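## Task

Same loaded salt mill, standing free with the body stripe aligned to the line on the head. Rotate the head by a net 6 quarter turns clockwise as seen from above, measured against the body, counting full revolutions too. At the end the mill must be upright on the table and keep that state without the robot supporting it. Then release it and move the hands away.

## Robot and tools

Robot: two arms, left_arm and right_arm, facing each other across a table. Each carries an identical right-handed five-finger hand (not mirrored), so every hand number and axis means the same on both. The goal needs the body held still while the head is twisted, e.g. one hand gripping the body and the other turning the head, regrasping as needed.

World frame (used by all printed poses): origin on the table top midway between the arm bases, z = 0 at the table surface, +z up; left_arm's base is on the +y side. Positions in metres, orientation as quaternion wxyz, velocities in m/s and rad/s. Printed positions can be slightly wrong, more at long reach.

Hand point: a point 0.05 m in front of the palm where index pad and thumb tip meet in a pinch. Its own axes: +z along the straight fingers (they extend 0.06 to 0.07 m past it), +y out of the palm, +x across the palm toward the little finger. A wrist bracket on the little-finger side protrudes 0.03 m beyond the point along +y and 0.11 m across the palm and can collide. With the thumb turned fully in front of the palm, the hand can wrap objects 0.035 to 0.08 m wide; turn the thumb before arriving.

The row (shared by execute_actions rows and move's target): one flat list of 28 numbers, each in [-1, 1], always covering both arms. Order: left_arm dx, dy, dz, rx, ry, rz, then left_gripper little, ring, middle, index, thumb_bend, thumb_turn, force_limit, speed; then the same 14 for right_arm/right_gripper. dx..rz are an offset, not a pose: they are measured in the hand point's own axes from its pose in the most recent result showing it (for later calls within one reply, or before any result in the scene, from where the robot is at the start). 1.0 = 0.6 m or 180 degrees; rx, ry, rz form one rotation vector. Each row in a list is measured from that same base, not from the previous row. All zeros therefore pulls the arm back to the last reported pose; it is not a pause. Per step the command is clipped to 100 mm and 16 degrees from the measured pose; motion trails commands by about 0.17 s.

Hand numbers are absolute targets: fingers and thumb_bend +1 straight, -1 fully curled; thumb_turn +1 beside the palm, -1 opposite the fingers. Pinch is roughly index -0.22, thumb_bend -0.75, thumb_turn -0.57. force_limit maps -1..+1 to about 0..10 N fingertip force (0..15 N for thumb motors) and only stops closing. speed maps -1..+1 to near-zero..full (full travel 0.6 s); close at -0.9 or slower for a gentle grip. There is no 'no change' value: to keep a hand as is, resend its last eight numbers, or before any, its hand_measured six values plus hand_force_limit and hand_speed. Motors move only when their target changes by 0.01 or more, then lock. To squeeze harder, raise force_limit and send a more-closed target; to loosen, send a more-open one.

Tools:
- execute_actions {actions, pictures}: actions holds one item or none. [] just returns state. {rows:[...], steps:n}: up to 15 rows, n up to 15 steps of 1/30 s, last row repeated. {steps:n} alone waits n steps (max 300) counted from the last result, including your reply time.
- move {target, speed, stop_force}: target is one 28-number row as above; hand points follow straight paths that finish together, 0.5 to 10 s. speed 0.002 to 0.5 m/s (default 0.25), turning up to twice that in rad/s. stop_force 9 to 40 N (one value for both arms) ends an arm's path when its wrist sensor feels that much extra push along the motion; the arm then backs off two steps and holds. Unreliable if the hand rotates during the move; omit it when moving away from something you press on. Paths ignore obstacles and the other arm.
- wait {seconds}: 0 to 10 s, sends nothing.
- zoom_image {camera, region}: camera cam_high, cam_left_wrist or cam_right_wrist; region [x0, y0, x1, y1] pixels, at most 504x504.
- show_instructions: shows the reference images.
- finished_scene {scene}: ends scene 1 or 2 and grades it; irreversible.

Results: a state line per arm with pose and velocities; Hand target lines; hand_measured, hand_stopped_by (moving, target, force, stalled, fault), hand_load_n (fingertip load, positive pushing open; near 0 means grip lost), hand_force_limit, hand_speed; joint positions and torques (noisy, offset); Wrist force and Wrist torque in end-effector axes (offset up to ~4 N, saturates ~50 N). HELD marks steps not sent; 'pose unreachable' means a clearance check altered a command. A move adds a 'move:' line: done, off_target, moving, held, fault or contact, plus limits=paced (pose clipped) or limits=held, and distances to target. Cameras: cam_high, cam_low, cam_left_wrist, cam_right_wrist.

Avoid: knocking the mill over or off the table, dropping it, leaving it tipped or held, arms striking or pressing on each other, and pushing past contact with the stiff arms. Contact torque at joint limits (132 N m big joints, 24.6 N m wrist) or 150 N outside force halts that arm for 10 s. Long holding heats motors; at 85 °C the arm brakes. Move smoothly and quickly.

Each tool is called after "Call:" by a JSON object that holds its "api" and its "payload", one argument or row to a line.

## Session

Call:
{"api": "execute_actions", "payload": {
  "actions": []
}}

Scene clock: 0.00 s of 11100.00 s.
left_arm: end_effector_position=(+0.2146, +0.4177, +0.4709) hand_measured=(+1.000, +1.000, +1.000, +1.000, +1.000, +1.000) hand_load_n=(+0.0, +0.0, +0.0, +0.0, +0.0, +0.0) hand_stopped_by=(target, target, target, target, target, target) hand_force_limit=0.00 hand_speed=-0.80 end_effector_quat_wxyz=(-0.023, +0.414, +0.910, +0.005) end_effector_velocity=(-0.000, +0.000, +0.000) end_effector_angular_velocity=(-0.000, +0.000, -0.000) | right_arm: end_effector_position=(+0.0483, -0.2278, +0.4822) hand_measured=(+1.000, +1.000, +1.000, +1.000, +1.000, +1.000) hand_load_n=(+0.0, +0.0, +0.0, +0.0, +0.0, +0.0) hand_stopped_by=(target, target, target, target, target, target) hand_force_limit=0.00 hand_speed=-0.80 end_effector_quat_wxyz=(+0.022, -0.402, +0.915, +0.014) end_effector_velocity=(+0.000, -0.000, -0.000) end_effector_angular_velocity=(-0.001, -0.001, +0.001)
Joint positions: left_arm=[ 0.541 -1.693  1.343  1.961  1.594 -1.89 ] | right_arm=[-1.172 -1.732  1.333  1.925  1.546 -1.89 ]
Joint velocities: left_arm=[-0.001 -0.    -0.001  0.001  0.    -0.   ] | right_arm=[ 0.    -0.     0.    -0.001  0.001 -0.   ]
Joint torques (N m, as the arm reports them, + toward a larger angle): no reading
Motor temperatures (°C, as the motors report them): left_arm=[25 25 27 36 30 35] | right_arm=[26 25 29 35 35 31]
Wrist force (N, on the end effector, along its own x y z axes, offset not removed): no reading
Wrist torque (N m, same axes, about the end effector's origin, offset not removed): no reading
Hand target (left_arm): +0.215, +0.418, +0.471; -0.023, +0.414, +0.910, +0.005
Hand target (right_arm): +0.048, -0.228, +0.482; +0.022, -0.402, +0.915, +0.014
camera_calibration (this result's frames):
cam_left_wrist: T_world_to_cam=[[0.834954, 0.54903, -0.0376384, -0.384409], [0.48561, -0.702874, 0.51976, -0.0595318], [0.258909, -0.452254, -0.853483, 0.668395], [0, 0, 0, 1]] pos_world=[0.176819, 0.471493, 0.586937]
cam_right_wrist: T_world_to_cam=[[-0.660712, 0.749053, 0.0487668, 0.178758], [0.64571, 0.534024, 0.545781, -0.171231], [0.382776, 0.392093, -0.836508, 0.606237], [0, 0, 0, 1]] pos_world=[-0.00338034, -0.280159, 0.591859]

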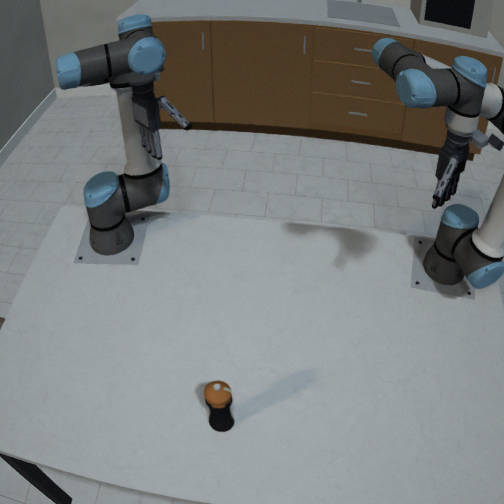

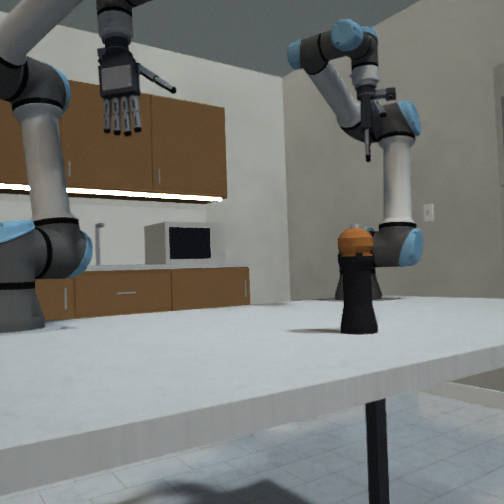

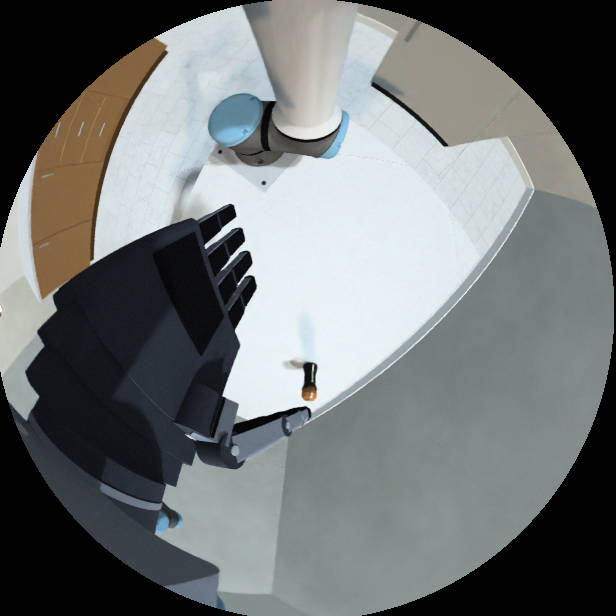

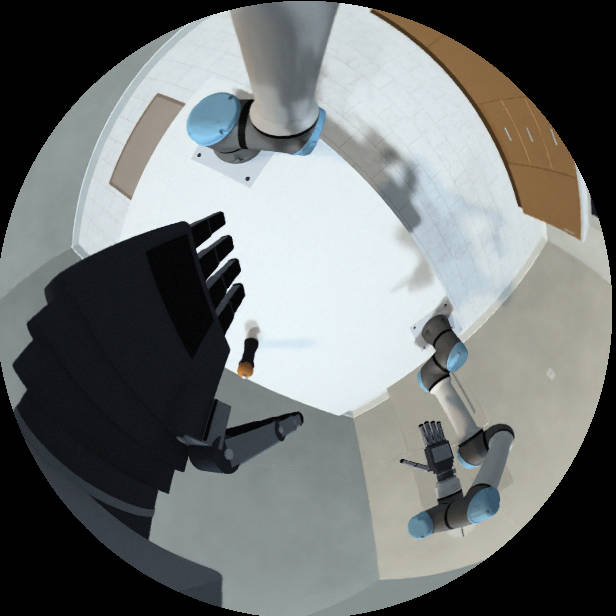

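Call:
{"api": "move", "payload": {
  "target": [-0.25,-0.14,0.283,-0.508,0.286,0.508,1,1,1,1,1,-1,1,0.5,-0.595,-0.578,0.55,-0.566,0.222,0.568,1,1,1,1,1,-1,1,0.5]
}}

Scene clock: 22.00 s of 11100.00 s.
left_arm: end_effector_position=(+0.2435, +0.2550, +0.2956) hand_measured=(+1.000, +1.000, +1.000, +1.000, +1.000, -1.000) hand_load_n=(+0.0, +0.0, +0.0, +0.0, +0.0, +0.0) hand_stopped_by=(target, target, target, target, target, target) hand_force_limit=1.00 hand_speed=0.50 end_effector_quat_wxyz=(+0.071, -0.717, -0.052, -0.692) end_effector_velocity=(-0.000, -0.000, -0.000) end_effector_angular_velocity=(+0.002, -0.001, -0.003) | right_arm: end_effector_position=(+0.5540, -0.1848, +0.1673) hand_measured=(+1.000, +1.000, +1.000, +1.000, +1.000, -1.000) hand_load_n=(+0.0, +0.0, +0.0, +0.0, +0.0, +0.0) hand_stopped_by=(target, target, target, target, target, target) hand_force_limit=1.00 hand_speed=0.50 end_effector_quat_wxyz=(-0.503, +0.481, +0.502, +0.513) end_effector_velocity=(+0.002, +0.001, +0.000) end_effector_angular_velocity=(+0.030, +0.001, -0.008)
Joint positions: left_arm=[-0.229 -1.424  2.505  1.998  0.548 -1.487] | right_arm=[-1.788 -0.718  1.823  2.313  0.123 -1.875]
Joint velocities: left_arm=[-0.001  0.001  0.003 -0.001 -0.002  0.   ] | right_arm=[ 0.001 -0.026  0.076  0.204 -0.001 -0.252]
Joint torques (N m, as the arm reports them, + toward a larger angle): left_arm=[ 4.37 -3.6   3.75 -1.78 -1.23  2.84] | right_arm=[  6.37 -57.68   1.46   1.87   2.39  -2.53]
Motor temperatures (°C, as the motors report them): left_arm=[25 25 27 36 30 35] | right_arm=[26 25 29 35 35 31]
Wrist force (N, on the end effector, along its own x y z axes, offset not removed): left_arm=[-3.2 1.6 5.8] | right_arm=[-1.2 3.3 -1.2]
Wrist torque (N m, same axes, about the end effector's origin, offset not removed): left_arm=[-0.10 0.34 -0.19] | right_arm=[0.39 0.20 -0.09]
Hand target (left_arm): +0.244, +0.255, +0.296; -0.071, +0.717, +0.052, +0.692
Hand target (right_arm): +0.554, -0.185, +0.167; +0.504, -0.481, -0.501, -0.514
Off the commanded pose (left_arm): 0.001 m, 0 deg.
Off the commanded pose (right_arm): 0.001 m, 0 deg.
After step 90, 13.23 s passed at rest.
move: done
camera_calibration (this result's frames):
cam_left_wrist: T_world_to_cam=[[0.186703, -0.968221, -0.166404, 0.256987], [-0.596672, 0.0228071, -0.802161, 0.372456], [0.780464, 0.249055, -0.573452, 0.0490525], [0, 0, 0, 1]] pos_world=[0.13597, 0.228109, 0.369663]
cam_right_wrist: T_world_to_cam=[[0.996736, -0.021602, -0.0777917, -0.543394], [-0.0786917, -0.47536, -0.876265, 0.103854], [-0.01805, 0.879526, -0.475508, 0.384149], [0, 0, 0, 1]] pos_world=[0.556727, -0.300239, 0.231398]

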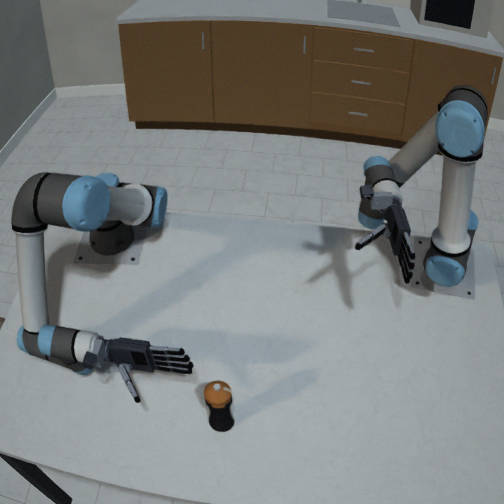

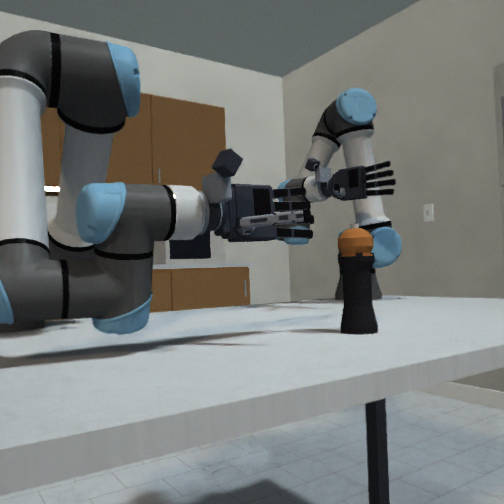

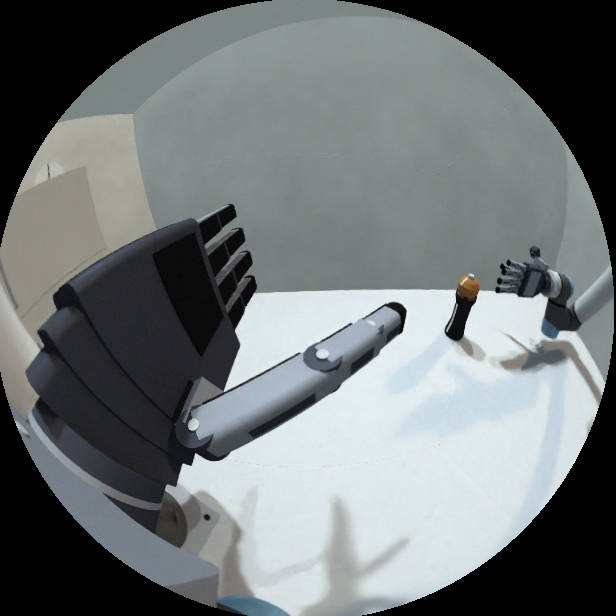

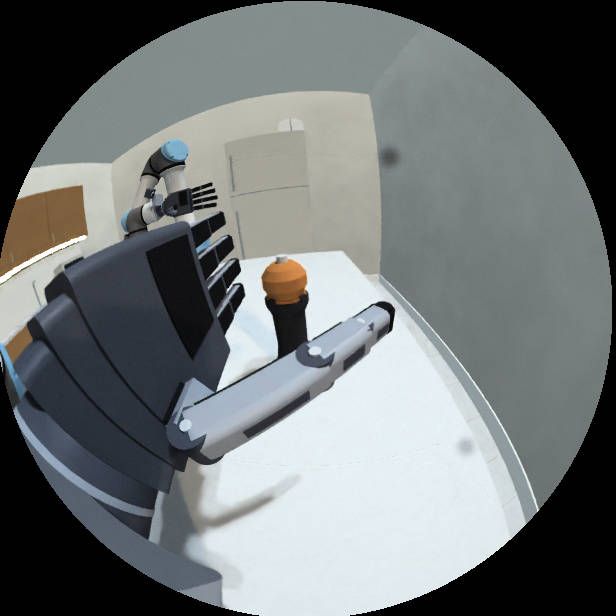

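Call:
{"api": "move", "payload": {
  "target": [0,0,0,0,-0.5,0,1,1,1,1,1,-1,1,0.5,0.3,-0.1,0,0,-0.5,0,1,1,1,1,1,-1,1,0.5],
  "speed": 0.5
}}

Call:
{"api": "move", "payload": {
  "target": [0,0,0,0,0,0.333,1,1,1,1,1,-1,1,0.5,0,0,0,0,0,0.333,1,1,1,1,1,-1,1,0.5],
  "speed": 0.5
}}

Call:
{"api": "move", "payload": {
  "target": [0.15,0,0,0,0.5,0,1,1,1,1,1,-1,1,0.5,0.15,0,0,0,0.5,0,1,1,1,1,1,-1,1,0.5],
  "speed": 0.5
}}

Call:
{"api": "move", "payload": {
  "target": [0,0,0,0.333,0,0,1,1,1,1,1,-1,1,0.5,0,0,0,0.333,0,0,1,1,1,1,1,-1,1,0.5],
  "speed": 0.5
}}

Scene clock: 40.33 s of 11100.00 s.
left_arm: end_effector_position=(+0.2432, +0.2542, +0.2953) hand_measured=(+1.000, +1.000, +1.000, +1.000, +1.000, -1.000) hand_load_n=(+0.0, +0.0, +0.0, +0.0, +0.0, +0.0) hand_stopped_by=(target, target, target, target, target, target) hand_force_limit=1.00 hand_speed=0.50 end_effector_quat_wxyz=(-0.014, +0.996, +0.087, -0.018) end_effector_velocity=(-0.001, +0.001, +0.001) end_effector_angular_velocity=(+0.000, +0.000, +0.000) | right_arm: end_effector_position=(+0.4886, -0.1916, +0.3454) hand_measured=(+1.000, +1.000, +1.000, +1.000, +1.000, -1.000) hand_load_n=(+0.0, +0.0, +0.0, +0.0, +0.0, +0.0) hand_stopped_by=(target, target, target, target, target, target) hand_force_limit=1.00 hand_speed=0.50 end_effector_quat_wxyz=(-0.001, +0.704, +0.710, +0.023) end_effector_velocity=(-0.000, +0.001, -0.000) end_effector_angular_velocity=(-0.006, +0.007, -0.002)
Joint positions: left_arm=[ 0.749 -1.378  1.475  1.517  1.588  0.431] | right_arm=[-1.273 -0.839  0.528  1.84   1.553  0.398]
Joint velocities: left_arm=[-0.    -0.002  0.001  0.001  0.    -0.   ] | right_arm=[ 0.003  0.012 -0.02   0.016  0.003  0.004]
Joint torques (N m, as the arm reports them, + toward a larger angle): left_arm=[  9.39 -12.47 -29.25   5.33   1.32   2.75] | right_arm=[  6.62 -37.32 -26.35   3.77   2.25   1.68]
Motor temperatures (°C, as the motors report them): left_arm=[25 25 27 36 30 35] | right_arm=[26 25 29 35 35 31]
Wrist force (N, on the end effector, along its own x y z axes, offset not removed): left_arm=[-2.2 3.4 1.0] | right_arm=[-0.9 2.4 -1.0]
Wrist torque (N m, same axes, about the end effector's origin, offset not removed): left_arm=[0.66 0.25 -0.07] | right_arm=[0.31 0.19 -0.07]
Hand target (left_arm): +0.243, +0.254, +0.295; -0.014, +0.996, +0.087, -0.018
Hand target (right_arm): +0.489, -0.192, +0.345; -0.001, +0.704, +0.710, +0.023
Off the commanded pose (left_arm): 0.001 m, 0 deg.
Off the commanded pose (right_arm): 0.000 m, 0 deg.
After step 90, 12.73 s passed at rest.
move: done; limits=paced
camera_calibration (this result's frames):
cam_left_wrist: T_world_to_cam=[[0.0362602, -0.998169, -0.0484103, 0.265615], [-0.807176, -0.057814, 0.587473, 0.0333844], [-0.589196, 0.0177738, -0.807795, 0.510465], [0, 0, 0, 1]] pos_world=[0.318079, 0.257985, 0.405597]
cam_right_wrist: T_world_to_cam=[[0.993052, -0.0996914, 0.0625241, -0.526135], [-0.117424, -0.874217, 0.471122, -0.271397], [0.00769287, -0.47519, -0.879849, 0.341168], [0, 0, 0, 1]] pos_world=[0.487987, -0.127591, 0.460933]

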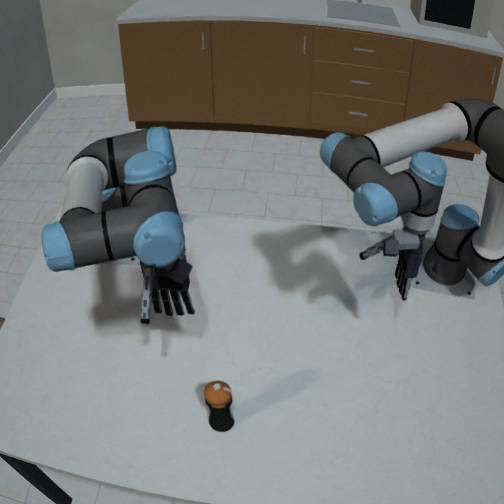

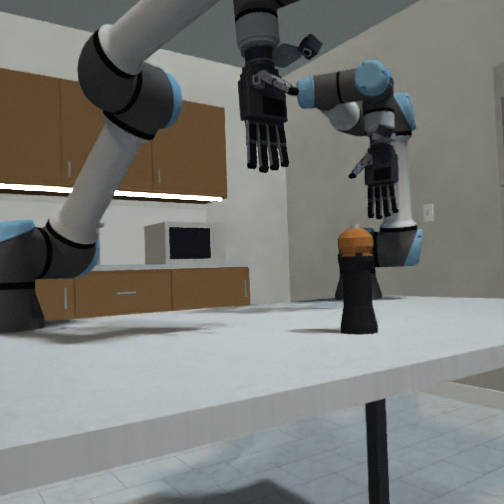

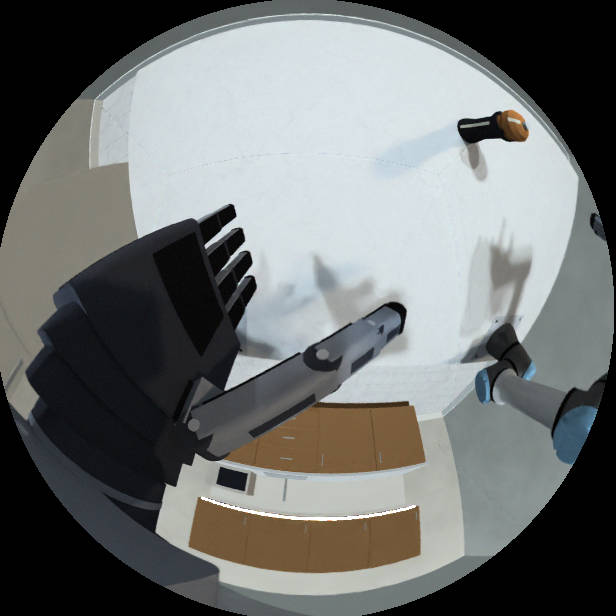

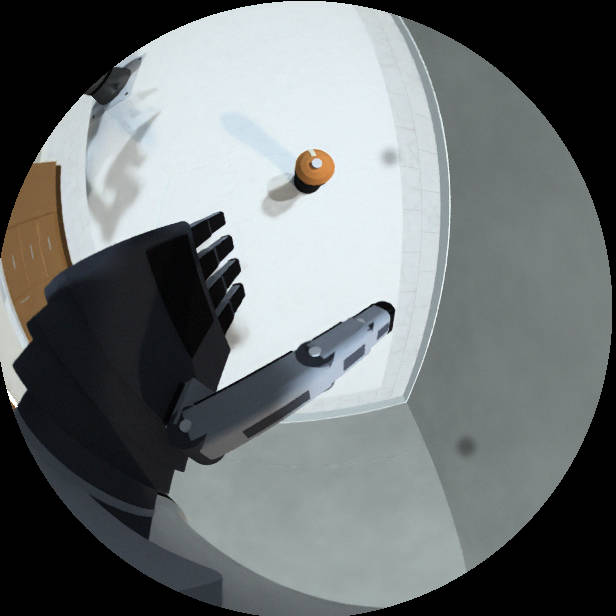

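Scene clock: 42.00 s of 11100.00 s.
left_arm: end_effector_position=(+0.2431, +0.2542, +0.2953) hand_measured=(+1.000, +1.000, +1.000, +1.000, +1.000, -1.000) hand_load_n=(+0.0, +0.0, +0.0, +0.0, +0.0, +0.0) hand_stopped_by=(target, target, target, target, target, target) hand_force_limit=1.00 hand_speed=0.50 end_effector_quat_wxyz=(-0.003, +0.906, -0.422, -0.023) end_effector_velocity=(+0.000, -0.000, -0.001) end_effector_angular_velocity=(+0.001, +0.002, -0.008) | right_arm: end_effector_position=(+0.4872, -0.1926, +0.3443) hand_measured=(+1.000, +1.000, +1.000, +1.000, +1.000, -1.000) hand_load_n=(+0.0, +0.0, +0.0, +0.0, +0.0, +0.0) hand_stopped_by=(target, target, target, target, target, target) hand_force_limit=1.00 hand_speed=0.50 end_effector_quat_wxyz=(-0.031, +0.953, +0.284, +0.095) end_effector_velocity=(+0.000, -0.000, +0.000) end_effector_angular_velocity=(+0.008, +0.000, -0.012)
Joint positions: left_arm=[ 0.77  -1.211  1.265  1.559  1.587  1.498] | right_arm=[-1.261 -0.604  0.034  1.944  1.534  1.413]
Joint velocities: left_arm=[-0.     0.003 -0.001  0.     0.     0.008] | right_arm=[-0.003 -0.001  0.    -0.002 -0.006  0.01 ]
Joint torques (N m, as the arm reports them, + toward a larger angle): left_arm=[-10.68 -17.42 -28.88   5.29   1.46   2.65] | right_arm=[ -8.57 -67.79 -24.74   0.76  -2.09   1.52]
Motor temperatures (°C, as the motors report them): left_arm=[25 25 27 36 30 35] | right_arm=[26 25 29 35 35 31]
Wrist force (N, on the end effector, along its own x y z axes, offset not removed): left_arm=[-1.4 3.0 2.0] | right_arm=[-0.9 2.7 0.2]
Wrist torque (N m, same axes, about the end effector's origin, offset not removed): left_arm=[0.67 0.13 -0.30] | right_arm=[0.28 0.09 0.01]
Hand target (left_arm): +0.243, +0.254, +0.295; -0.003, +0.906, -0.422, -0.023
Hand target (right_arm): +0.487, -0.193, +0.344; -0.031, +0.954, +0.284, +0.095
Off the commanded pose (left_arm): 0.000 m, 0 deg.
Off the commanded pose (right_arm): 0.002 m, 9 deg.
elbow stopped short (right arm): the move would have taken joint 3 (elbow) straighter than the controller allows; a more bent joint 3 avoids this.
move: off_target (right_arm)
camera_calibration (this result's frames):
cam_left_wrist: T_world_to_cam=[[-0.846003, -0.53317, -0.0028238, 0.348398], [-0.431271, 0.681181, 0.591606, -0.247118], [-0.313504, 0.501719, -0.806222, 0.319942], [0, 0, 0, 1]] pos_world=[0.288474, 0.193567, 0.405124]
cam_right_wrist: T_world_to_cam=[[0.451354, -0.892313, 0.00748473, -0.394605], [-0.845492, -0.424959, 0.323348, 0.2202], [-0.285347, -0.152273, -0.94625, 0.567543], [0, 0, 0, 1]] pos_world=[0.52623, -0.172114, 0.46879]

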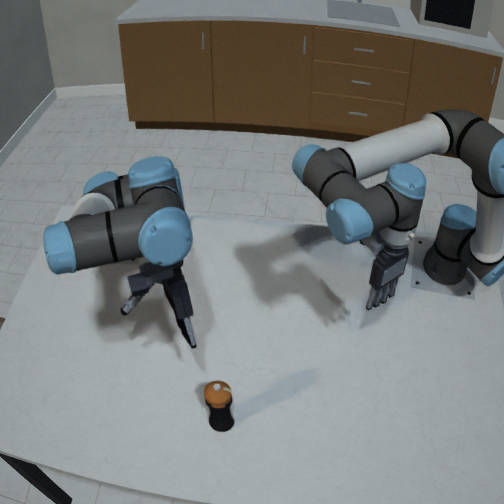

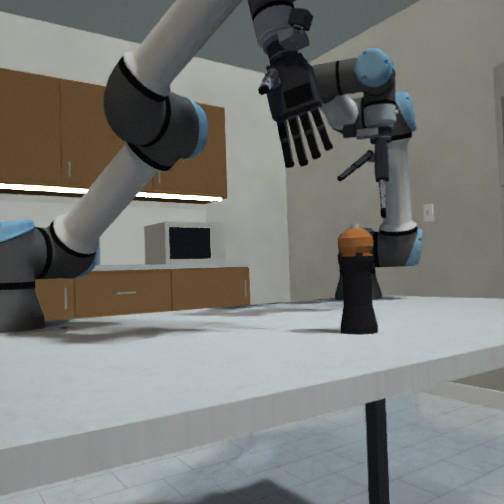

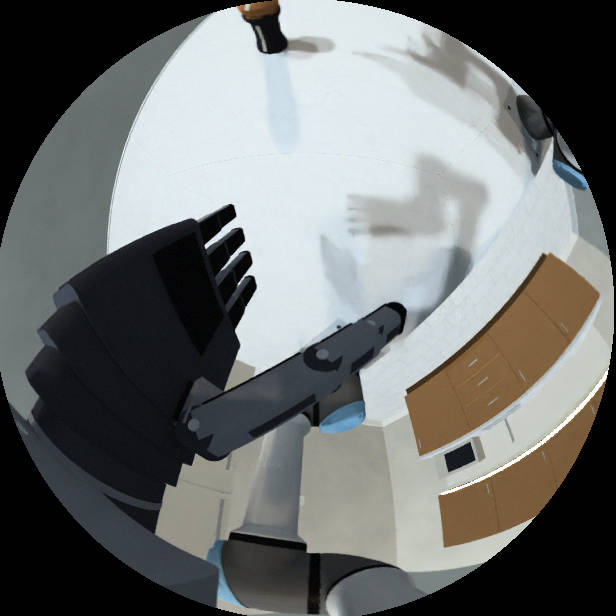

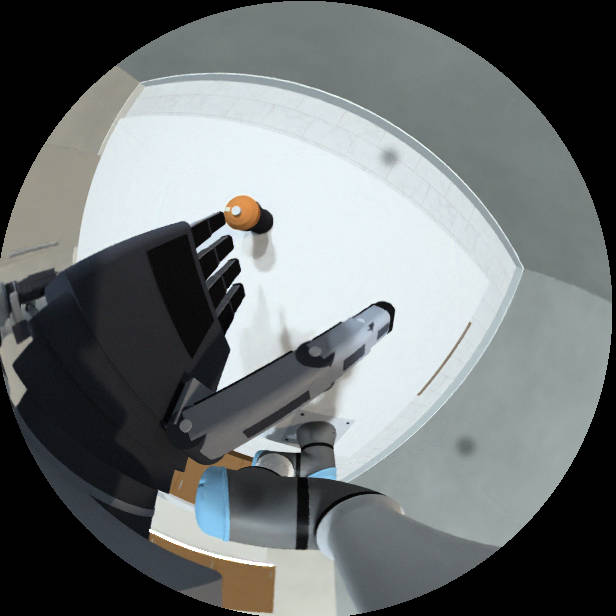

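Scene clock: 44.30 s of 11100.00 s.
left_arm: end_effector_position=(+0.3006, +0.1854, +0.2915) hand_measured=(+1.000, +1.000, +1.000, +1.000, +1.000, -1.000) hand_load_n=(+0.0, +0.0, +0.0, +0.0, +0.0, +0.0) hand_stopped_by=(target, target, target, target, target, target) hand_force_limit=1.00 hand_speed=0.50 end_effector_quat_wxyz=(+0.297, +0.657, -0.302, +0.624) end_effector_velocity=(-0.000, -0.000, +0.000) end_effector_angular_velocity=(-0.004, -0.004, -0.002) | right_arm: end_effector_position=(+0.5611, -0.1442, +0.3624) hand_measured=(+1.000, +1.000, +1.000, +1.000, +1.000, -1.000) hand_load_n=(+0.0, +0.0, +0.0, +0.0, +0.0, +0.0) hand_stopped_by=(target, target, target, target, target, target) hand_force_limit=1.00 hand_speed=0.50 end_effector_quat_wxyz=(-0.223, +0.607, +0.179, +0.741) end_effector_velocity=(+0.001, +0.001, +0.000) end_effector_angular_velocity=(+0.005, -0.010, +0.002)
Joint positions: left_arm=[ 0.7   -1.884  2.234 -0.306  1.431  1.551] | right_arm=[-1.311 -1.455  1.83  -0.579  1.365  1.62 ]
Joint velocities: left_arm=[-0.    -0.001  0.004 -0.009  0.001  0.002] | right_arm=[ 0.     0.002  0.005 -0.018 -0.002  0.002]
Joint torques (N m, as the arm reports them, + toward a larger angle): left_arm=[  8.12   3.46 -11.26  -4.44   1.36   2.74] | right_arm=[  7.4  -14.63 -10.81  -3.09   2.25   1.57]
Motor temperatures (°C, as the motors report them): left_arm=[25 25 27 36 30 35] | right_arm=[26 25 29 35 35 31]
Wrist force (N, on the end effector, along its own x y z axes, offset not removed): left_arm=[-1.6 1.7 1.8] | right_arm=[-1.1 3.0 -0.5]
Wrist torque (N m, same axes, about the end effector's origin, offset not removed): left_arm=[0.23 0.16 -0.12] | right_arm=[0.30 0.21 -0.05]
Hand target (left_arm): +0.301, +0.185, +0.291; +0.297, +0.657, -0.301, +0.624
Hand target (right_arm): +0.561, -0.144, +0.362; -0.223, +0.607, +0.179, +0.741
Off the commanded pose (left_arm): 0.000 m, 0 deg.
Off the commanded pose (right_arm): 0.000 m, 0 deg.
move: done; limits=paced
camera_calibration (this result's frames):
cam_left_wrist: T_world_to_cam=[[-0.751044, -0.648687, -0.123036, 0.388282], [-0.311661, 0.512587, -0.800076, 0.227758], [0.582066, -0.562547, -0.587146, 0.23363], [0, 0, 0, 1]] pos_world=[0.226612, 0.266556, 0.367171]
cam_right_wrist: T_world_to_cam=[[0.533512, -0.837485, -0.118255, -0.377584], [-0.334091, -0.080223, -0.939121, 0.51774], [0.777013, 0.54054, -0.322596, -0.109071], [0, 0, 0, 1]] pos_world=[0.459167, -0.215728, 0.406383]

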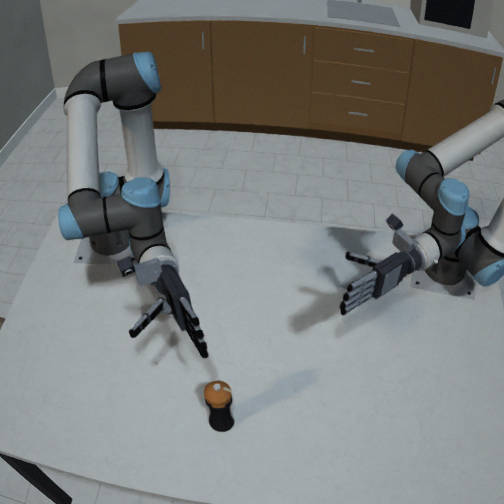

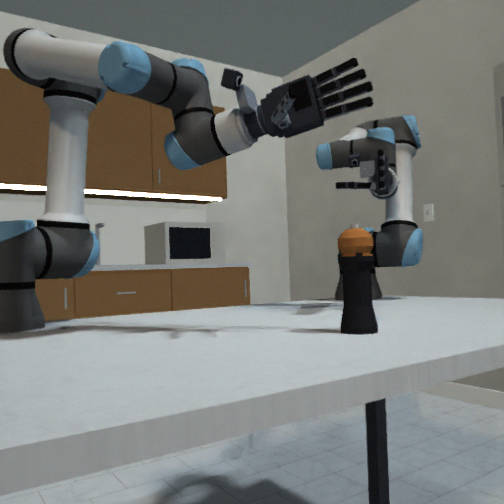

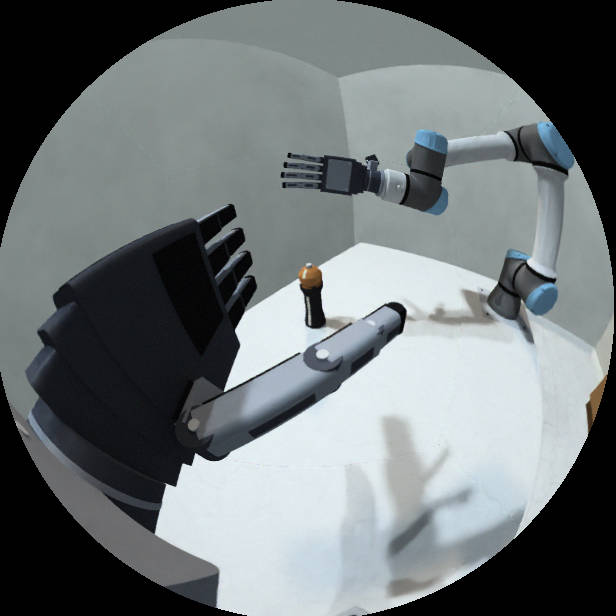

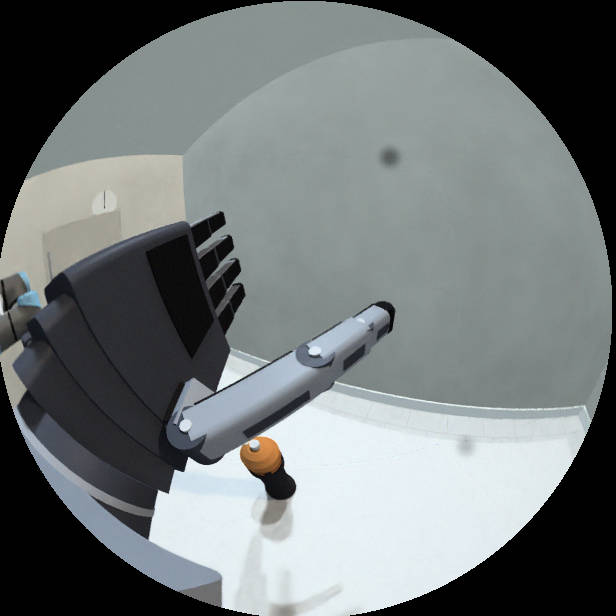

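Scene clock: 46.13 s of 11100.00 s.
left_arm: end_effector_position=(+0.3010, +0.1852, +0.2916) hand_measured=(+1.000, +1.000, +1.000, +1.000, +1.000, -1.000) hand_load_n=(+0.0, +0.0, +0.0, +0.0, +0.0, +0.0) hand_stopped_by=(target, target, target, target, target, target) hand_force_limit=1.00 hand_speed=0.50 end_effector_quat_wxyz=(+0.070, -0.716, -0.051, -0.692) end_effector_velocity=(+0.001, +0.001, -0.001) end_effector_angular_velocity=(+0.003, +0.012, +0.005) | right_arm: end_effector_position=(+0.5612, -0.1437, +0.3625) hand_measured=(+1.000, +1.000, +1.000, +1.000, +1.000, -1.000) hand_load_n=(+0.0, +0.0, +0.0, +0.0, +0.0, +0.0) hand_stopped_by=(target, target, target, target, target, target) hand_force_limit=1.00 hand_speed=0.50 end_effector_quat_wxyz=(-0.450, +0.464, +0.533, +0.546) end_effector_velocity=(-0.001, -0.000, -0.000) end_effector_angular_velocity=(+0.000, -0.002, -0.000)
Joint positions: left_arm=[ 0.026 -1.672  2.076 -0.513 -0.291  1.706] | right_arm=[-1.704 -1.359  1.665 -0.989  0.003  2.088]
Joint velocities: left_arm=[ 0.004 -0.01   0.004 -0.031 -0.002  0.041] | right_arm=[-0.    -0.004  0.008 -0.019  0.     0.014]
Joint torques (N m, as the arm reports them, + toward a larger angle): left_arm=[  8.41 -20.72  -7.23  -2.57  -1.07   2.98] | right_arm=[  7.92 -45.67 -10.14  -2.76   2.53   1.87]
Motor temperatures (°C, as the motors report them): left_arm=[25 25 27 36 30 35] | right_arm=[26 25 29 35 35 31]
Wrist force (N, on the end effector, along its own x y z axes, offset not removed): left_arm=[-0.9 1.1 1.0] | right_arm=[-0.2 2.9 -0.9]
Wrist torque (N m, same axes, about the end effector's origin, offset not removed): left_arm=[0.25 0.02 -0.02] | right_arm=[0.35 0.01 0.04]
Hand target (left_arm): +0.301, +0.185, +0.292; -0.070, +0.717, +0.051, +0.692
Hand target (right_arm): +0.561, -0.144, +0.362; -0.450, +0.464, +0.533, +0.546
Off the commanded pose (left_arm): 0.000 m, 0 deg.
Off the commanded pose (right_arm): 0.001 m, 8 deg.
move: off_target (right_arm)
camera_calibration (this result's frames):
cam_left_wrist: T_world_to_cam=[[0.184901, -0.968592, -0.166258, 0.178586], [-0.595591, 0.0241254, -0.802925, 0.404807], [0.781718, 0.247483, -0.572424, 0.018936], [0, 0, 0, 1]] pos_world=[0.193276, 0.158524, 0.365561]
cam_right_wrist: T_world_to_cam=[[0.996403, -0.0616854, 0.0581093, -0.589417], [0.0193095, -0.502401, -0.864419, 0.231806], [0.0825162, 0.862432, -0.499402, 0.390713], [0, 0, 0, 1]] pos_world=[0.550581, -0.256862, 0.429752]

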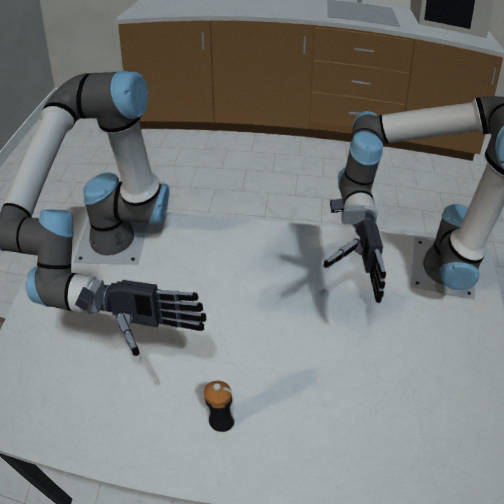

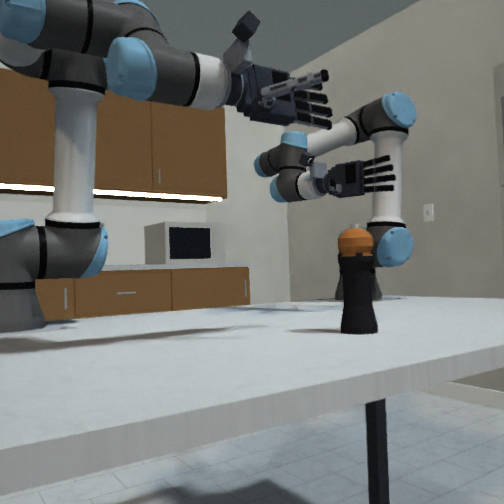

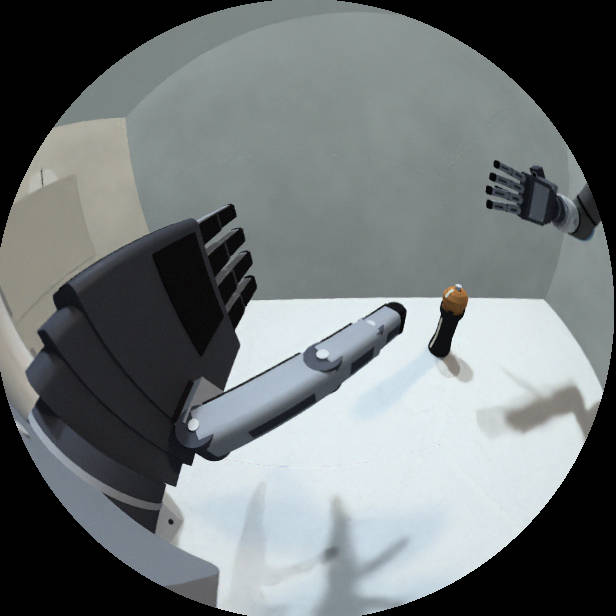

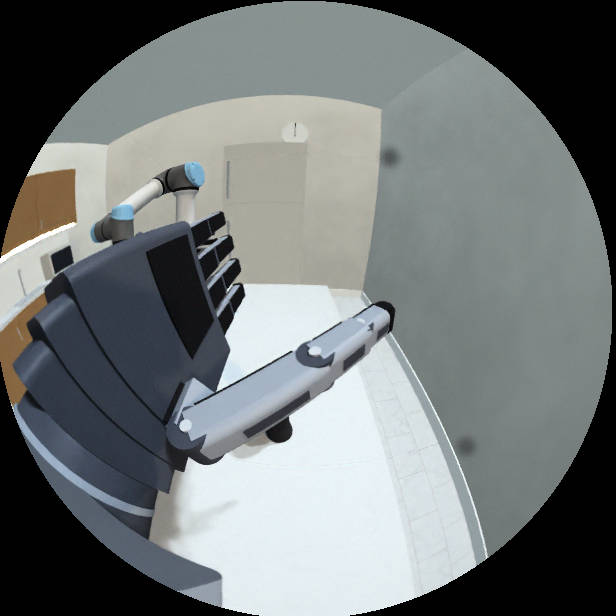

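Call:
{"api": "move", "payload": {
  "target": [0,-0.1,-0.1,0,0.0105,-0.0095,1,1,1,1,1,-1,1,0.5,0,0,0,0,0,0.053,1,1,1,1,1,-1,1,0.5]
}}

Call:
{"api": "move", "payload": {
  "target": [0,0,0,0,0,0,1,1,1,1,1,-1,1,0.5,-0.3,-0.1,-0.1,-0.158,0,0,1,1,1,1,1,-1,1,0.5]
}}

Scene clock: 52.63 s of 11100.00 s.
left_arm: end_effector_position=(+0.2318, +0.2339, +0.2954) hand_measured=(+1.000, +1.000, +1.000, +1.000, +1.000, -1.000) hand_load_n=(+0.0, +0.0, +0.0, +0.0, +0.0, +0.0) hand_stopped_by=(target, target, target, target, target, target) hand_force_limit=1.00 hand_speed=0.50 end_effector_quat_wxyz=(+0.061, -0.704, -0.060, -0.705) end_effector_velocity=(-0.002, +0.001, +0.000) end_effector_angular_velocity=(+0.000, +0.000, +0.000) | right_arm: end_effector_position=(+0.5612, -0.1437, +0.3625) hand_measured=(+1.000, +1.000, +1.000, +1.000, +1.000, -1.000) hand_load_n=(+0.0, +0.0, +0.0, +0.0, +0.0, +0.0) hand_stopped_by=(target, target, target, target, target, target) hand_force_limit=1.00 hand_speed=0.50 end_effector_quat_wxyz=(-0.494, +0.506, +0.492, +0.507) end_effector_velocity=(+0.000, -0.000, -0.001) end_effector_angular_velocity=(-0.000, +0.001, +0.000)
Joint positions: left_arm=[-0.248 -1.811  2.203 -0.389 -0.564  1.569] | right_arm=[-1.704 -1.35   1.619 -0.906  0.003  2.209]
Joint velocities: left_arm=[-0.006 -0.002  0.001  0.001 -0.007  0.   ] | right_arm=[-0.     0.001  0.    -0.001 -0.     0.001]
Joint torques (N m, as the arm reports them, + toward a larger angle): left_arm=[-10.52 -15.95  -6.91   3.68  -1.66  -2.9 ] | right_arm=[ -3.36 -19.46 -30.44   0.35  -1.21   1.72]
Motor temperatures (°C, as the motors report them): left_arm=[25 25 27 36 30 35] | right_arm=[26 25 29 35 35 31]
Wrist force (N, on the end effector, along its own x y z axes, offset not removed): left_arm=[-0.9 -0.1 2.7] | right_arm=[-1.6 2.5 -0.5]
Wrist torque (N m, same axes, about the end effector's origin, offset not removed): left_arm=[0.01 0.00 -0.08] | right_arm=[0.28 0.22 -0.01]
Hand target (left_arm): +0.232, +0.234, +0.295; -0.061, +0.704, +0.060, +0.705
Hand target (right_arm): +0.561, -0.144, +0.362; +0.494, -0.506, -0.492, -0.507
Off the commanded pose (left_arm): 0.000 m, 0 deg.
Off the commanded pose (right_arm): 0.000 m, 0 deg.
After step 90, 2.47 s passed at rest.
move: done
camera_calibration (this result's frames):
cam_left_wrist: T_world_to_cam=[[0.190457, -0.972206, -0.136168, 0.229834], [-0.565102, 0.00484629, -0.825007, 0.36941], [0.802736, 0.234077, -0.548473, 0.0543019], [0, 0, 0, 1]] pos_world=[0.12139, 0.208945, 0.365844]
cam_right_wrist: T_world_to_cam=[[0.992261, -0.0612873, -0.107991, -0.526797], [-0.124164, -0.498641, -0.85787, 0.310509], [-0.00127226, 0.86464, -0.502391, 0.439095], [0, 0, 0, 1]] pos_world=[0.561833, -0.257113, 0.430084]

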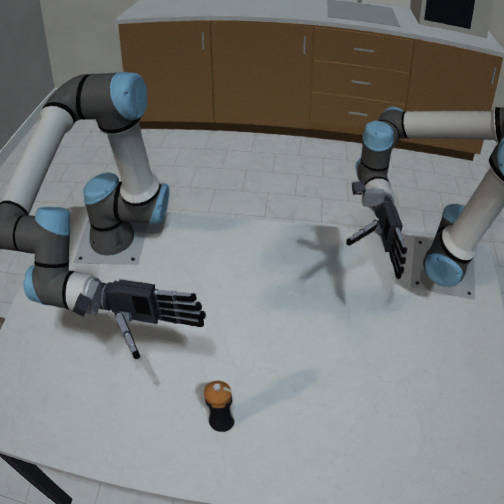

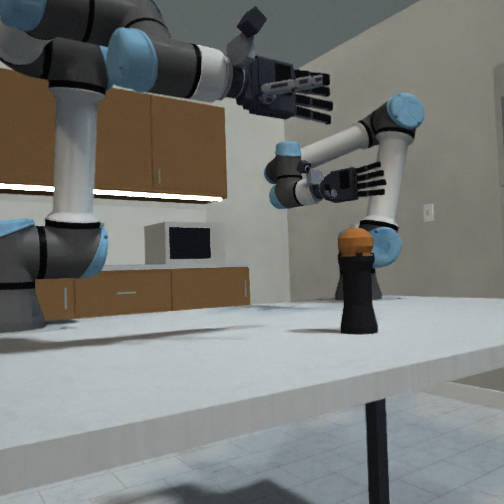

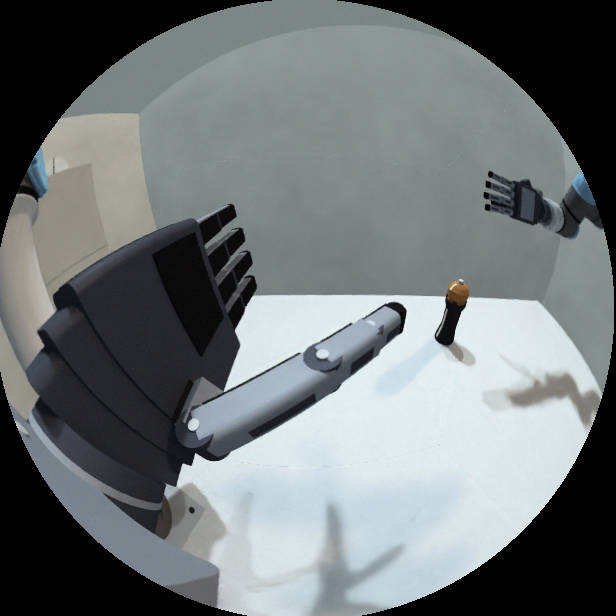

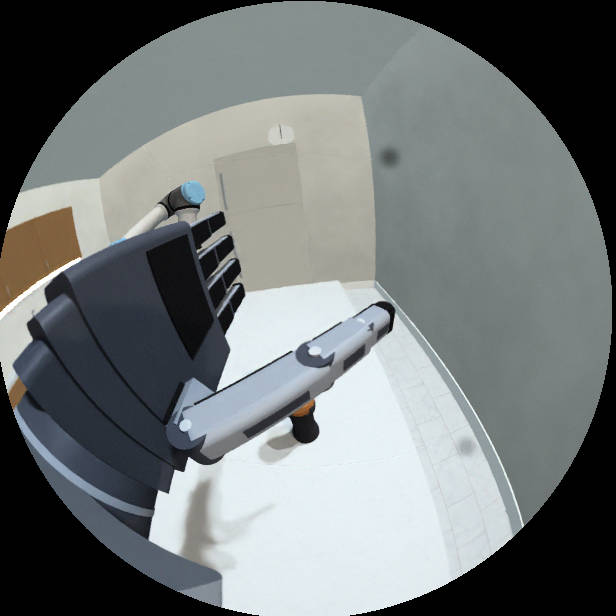

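Scene clock: 54.13 s of 11100.00 s.
left_arm: end_effector_position=(+0.2318, +0.2339, +0.2954) hand_measured=(+1.000, +1.000, +1.000, +1.000, +1.000, -1.000) hand_load_n=(+0.0, +0.0, +0.0, +0.0, +0.0, +0.0) hand_stopped_by=(target, target, target, target, target, target) hand_force_limit=1.00 hand_speed=0.50 end_effector_quat_wxyz=(+0.061, -0.704, -0.060, -0.705) end_effector_velocity=(+0.000, +0.001, +0.000) end_effector_angular_velocity=(+0.002, -0.001, -0.000) | right_arm: end_effector_position=(+0.4997, -0.2019, +0.1824) hand_measured=(+1.000, +1.000, +1.000, +1.000, +1.000, -1.000) hand_load_n=(+0.0, +0.0, +0.0, +0.0, +0.0, +0.0) hand_stopped_by=(target, target, target, target, target, target) hand_force_limit=1.00 hand_speed=0.50 end_effector_quat_wxyz=(-0.354, +0.612, +0.353, +0.612) end_effector_velocity=(+0.000, -0.001, -0.002) end_effector_angular_velocity=(+0.002, +0.000, -0.008)
Joint positions: left_arm=[-0.248 -1.811  2.203 -0.389 -0.564  1.569] | right_arm=[-1.706 -1.4    2.153 -0.756  0.497  1.574]
Joint velocities: left_arm=[ 0.    -0.001  0.001  0.002  0.    -0.001] | right_arm=[ 0.002  0.001  0.006 -0.009  0.011  0.003]
Joint torques (N m, as the arm reports them, + toward a larger angle): left_arm=[  8.46   4.8  -28.97   0.33   1.31  -1.93] | right_arm=[  7.12 -12.12  -6.34  -1.88   2.24   1.65]
Motor temperatures (°C, as the motors report them): left_arm=[25 25 27 36 30 35] | right_arm=[26 25 29 35 35 31]
Wrist force (N, on the end effector, along its own x y z axes, offset not removed): left_arm=[-2.9 0.0 2.3] | right_arm=[-1.6 2.2 -0.6]
Wrist torque (N m, same axes, about the end effector's origin, offset not removed): left_arm=[-0.16 0.49 -0.33] | right_arm=[0.20 0.26 -0.03]
Hand target (left_arm): +0.232, +0.234, +0.295; -0.061, +0.704, +0.060, +0.705
Hand target (right_arm): +0.500, -0.202, +0.182; -0.354, +0.612, +0.353, +0.612
Off the commanded pose (left_arm): 0.000 m, 0 deg.
Off the commanded pose (right_arm): 0.000 m, 0 deg.
move: done
camera_calibration (this result's frames):
cam_left_wrist: T_world_to_cam=[[0.190455, -0.972213, -0.136119, 0.229837], [-0.565115, 0.00480232, -0.824998, 0.36944], [0.802728, 0.234048, -0.548498, 0.0543201], [0, 0, 0, 1]] pos_world=[0.121398, 0.208963, 0.365867]
cam_right_wrist: T_world_to_cam=[[0.843429, -0.526172, -0.108496, -0.508144], [-0.347356, -0.380027, -0.857277, 0.254738], [0.409844, 0.760739, -0.503294, 0.172691], [0, 0, 0, 1]] pos_world=[0.446291, -0.301937, 0.250164]

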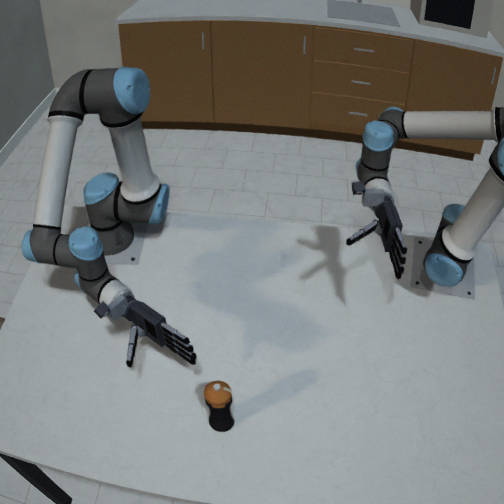

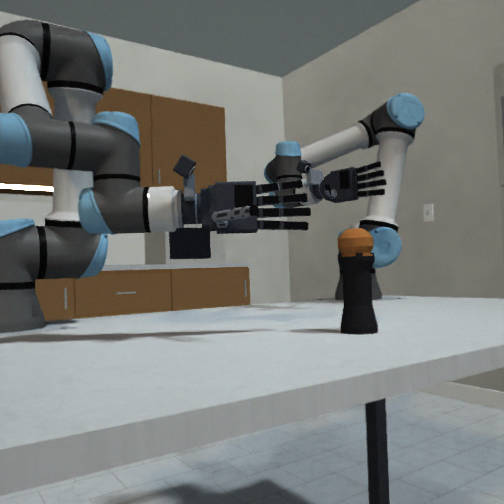

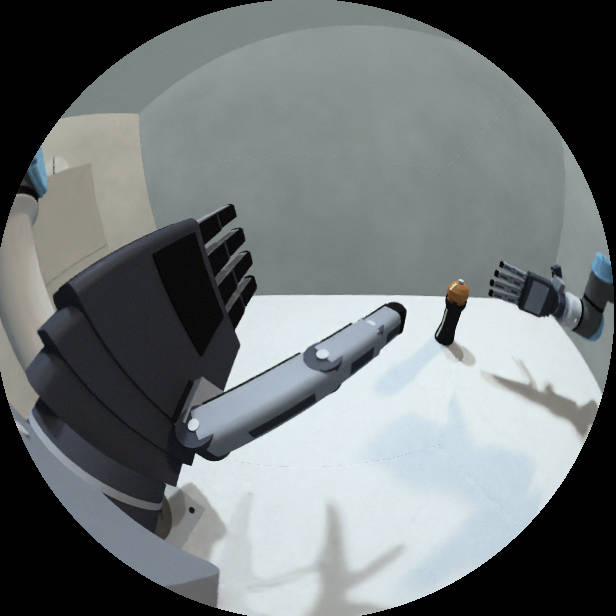

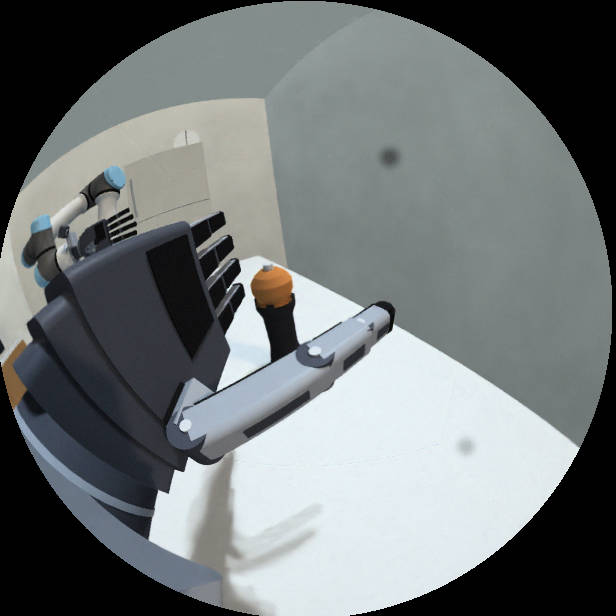

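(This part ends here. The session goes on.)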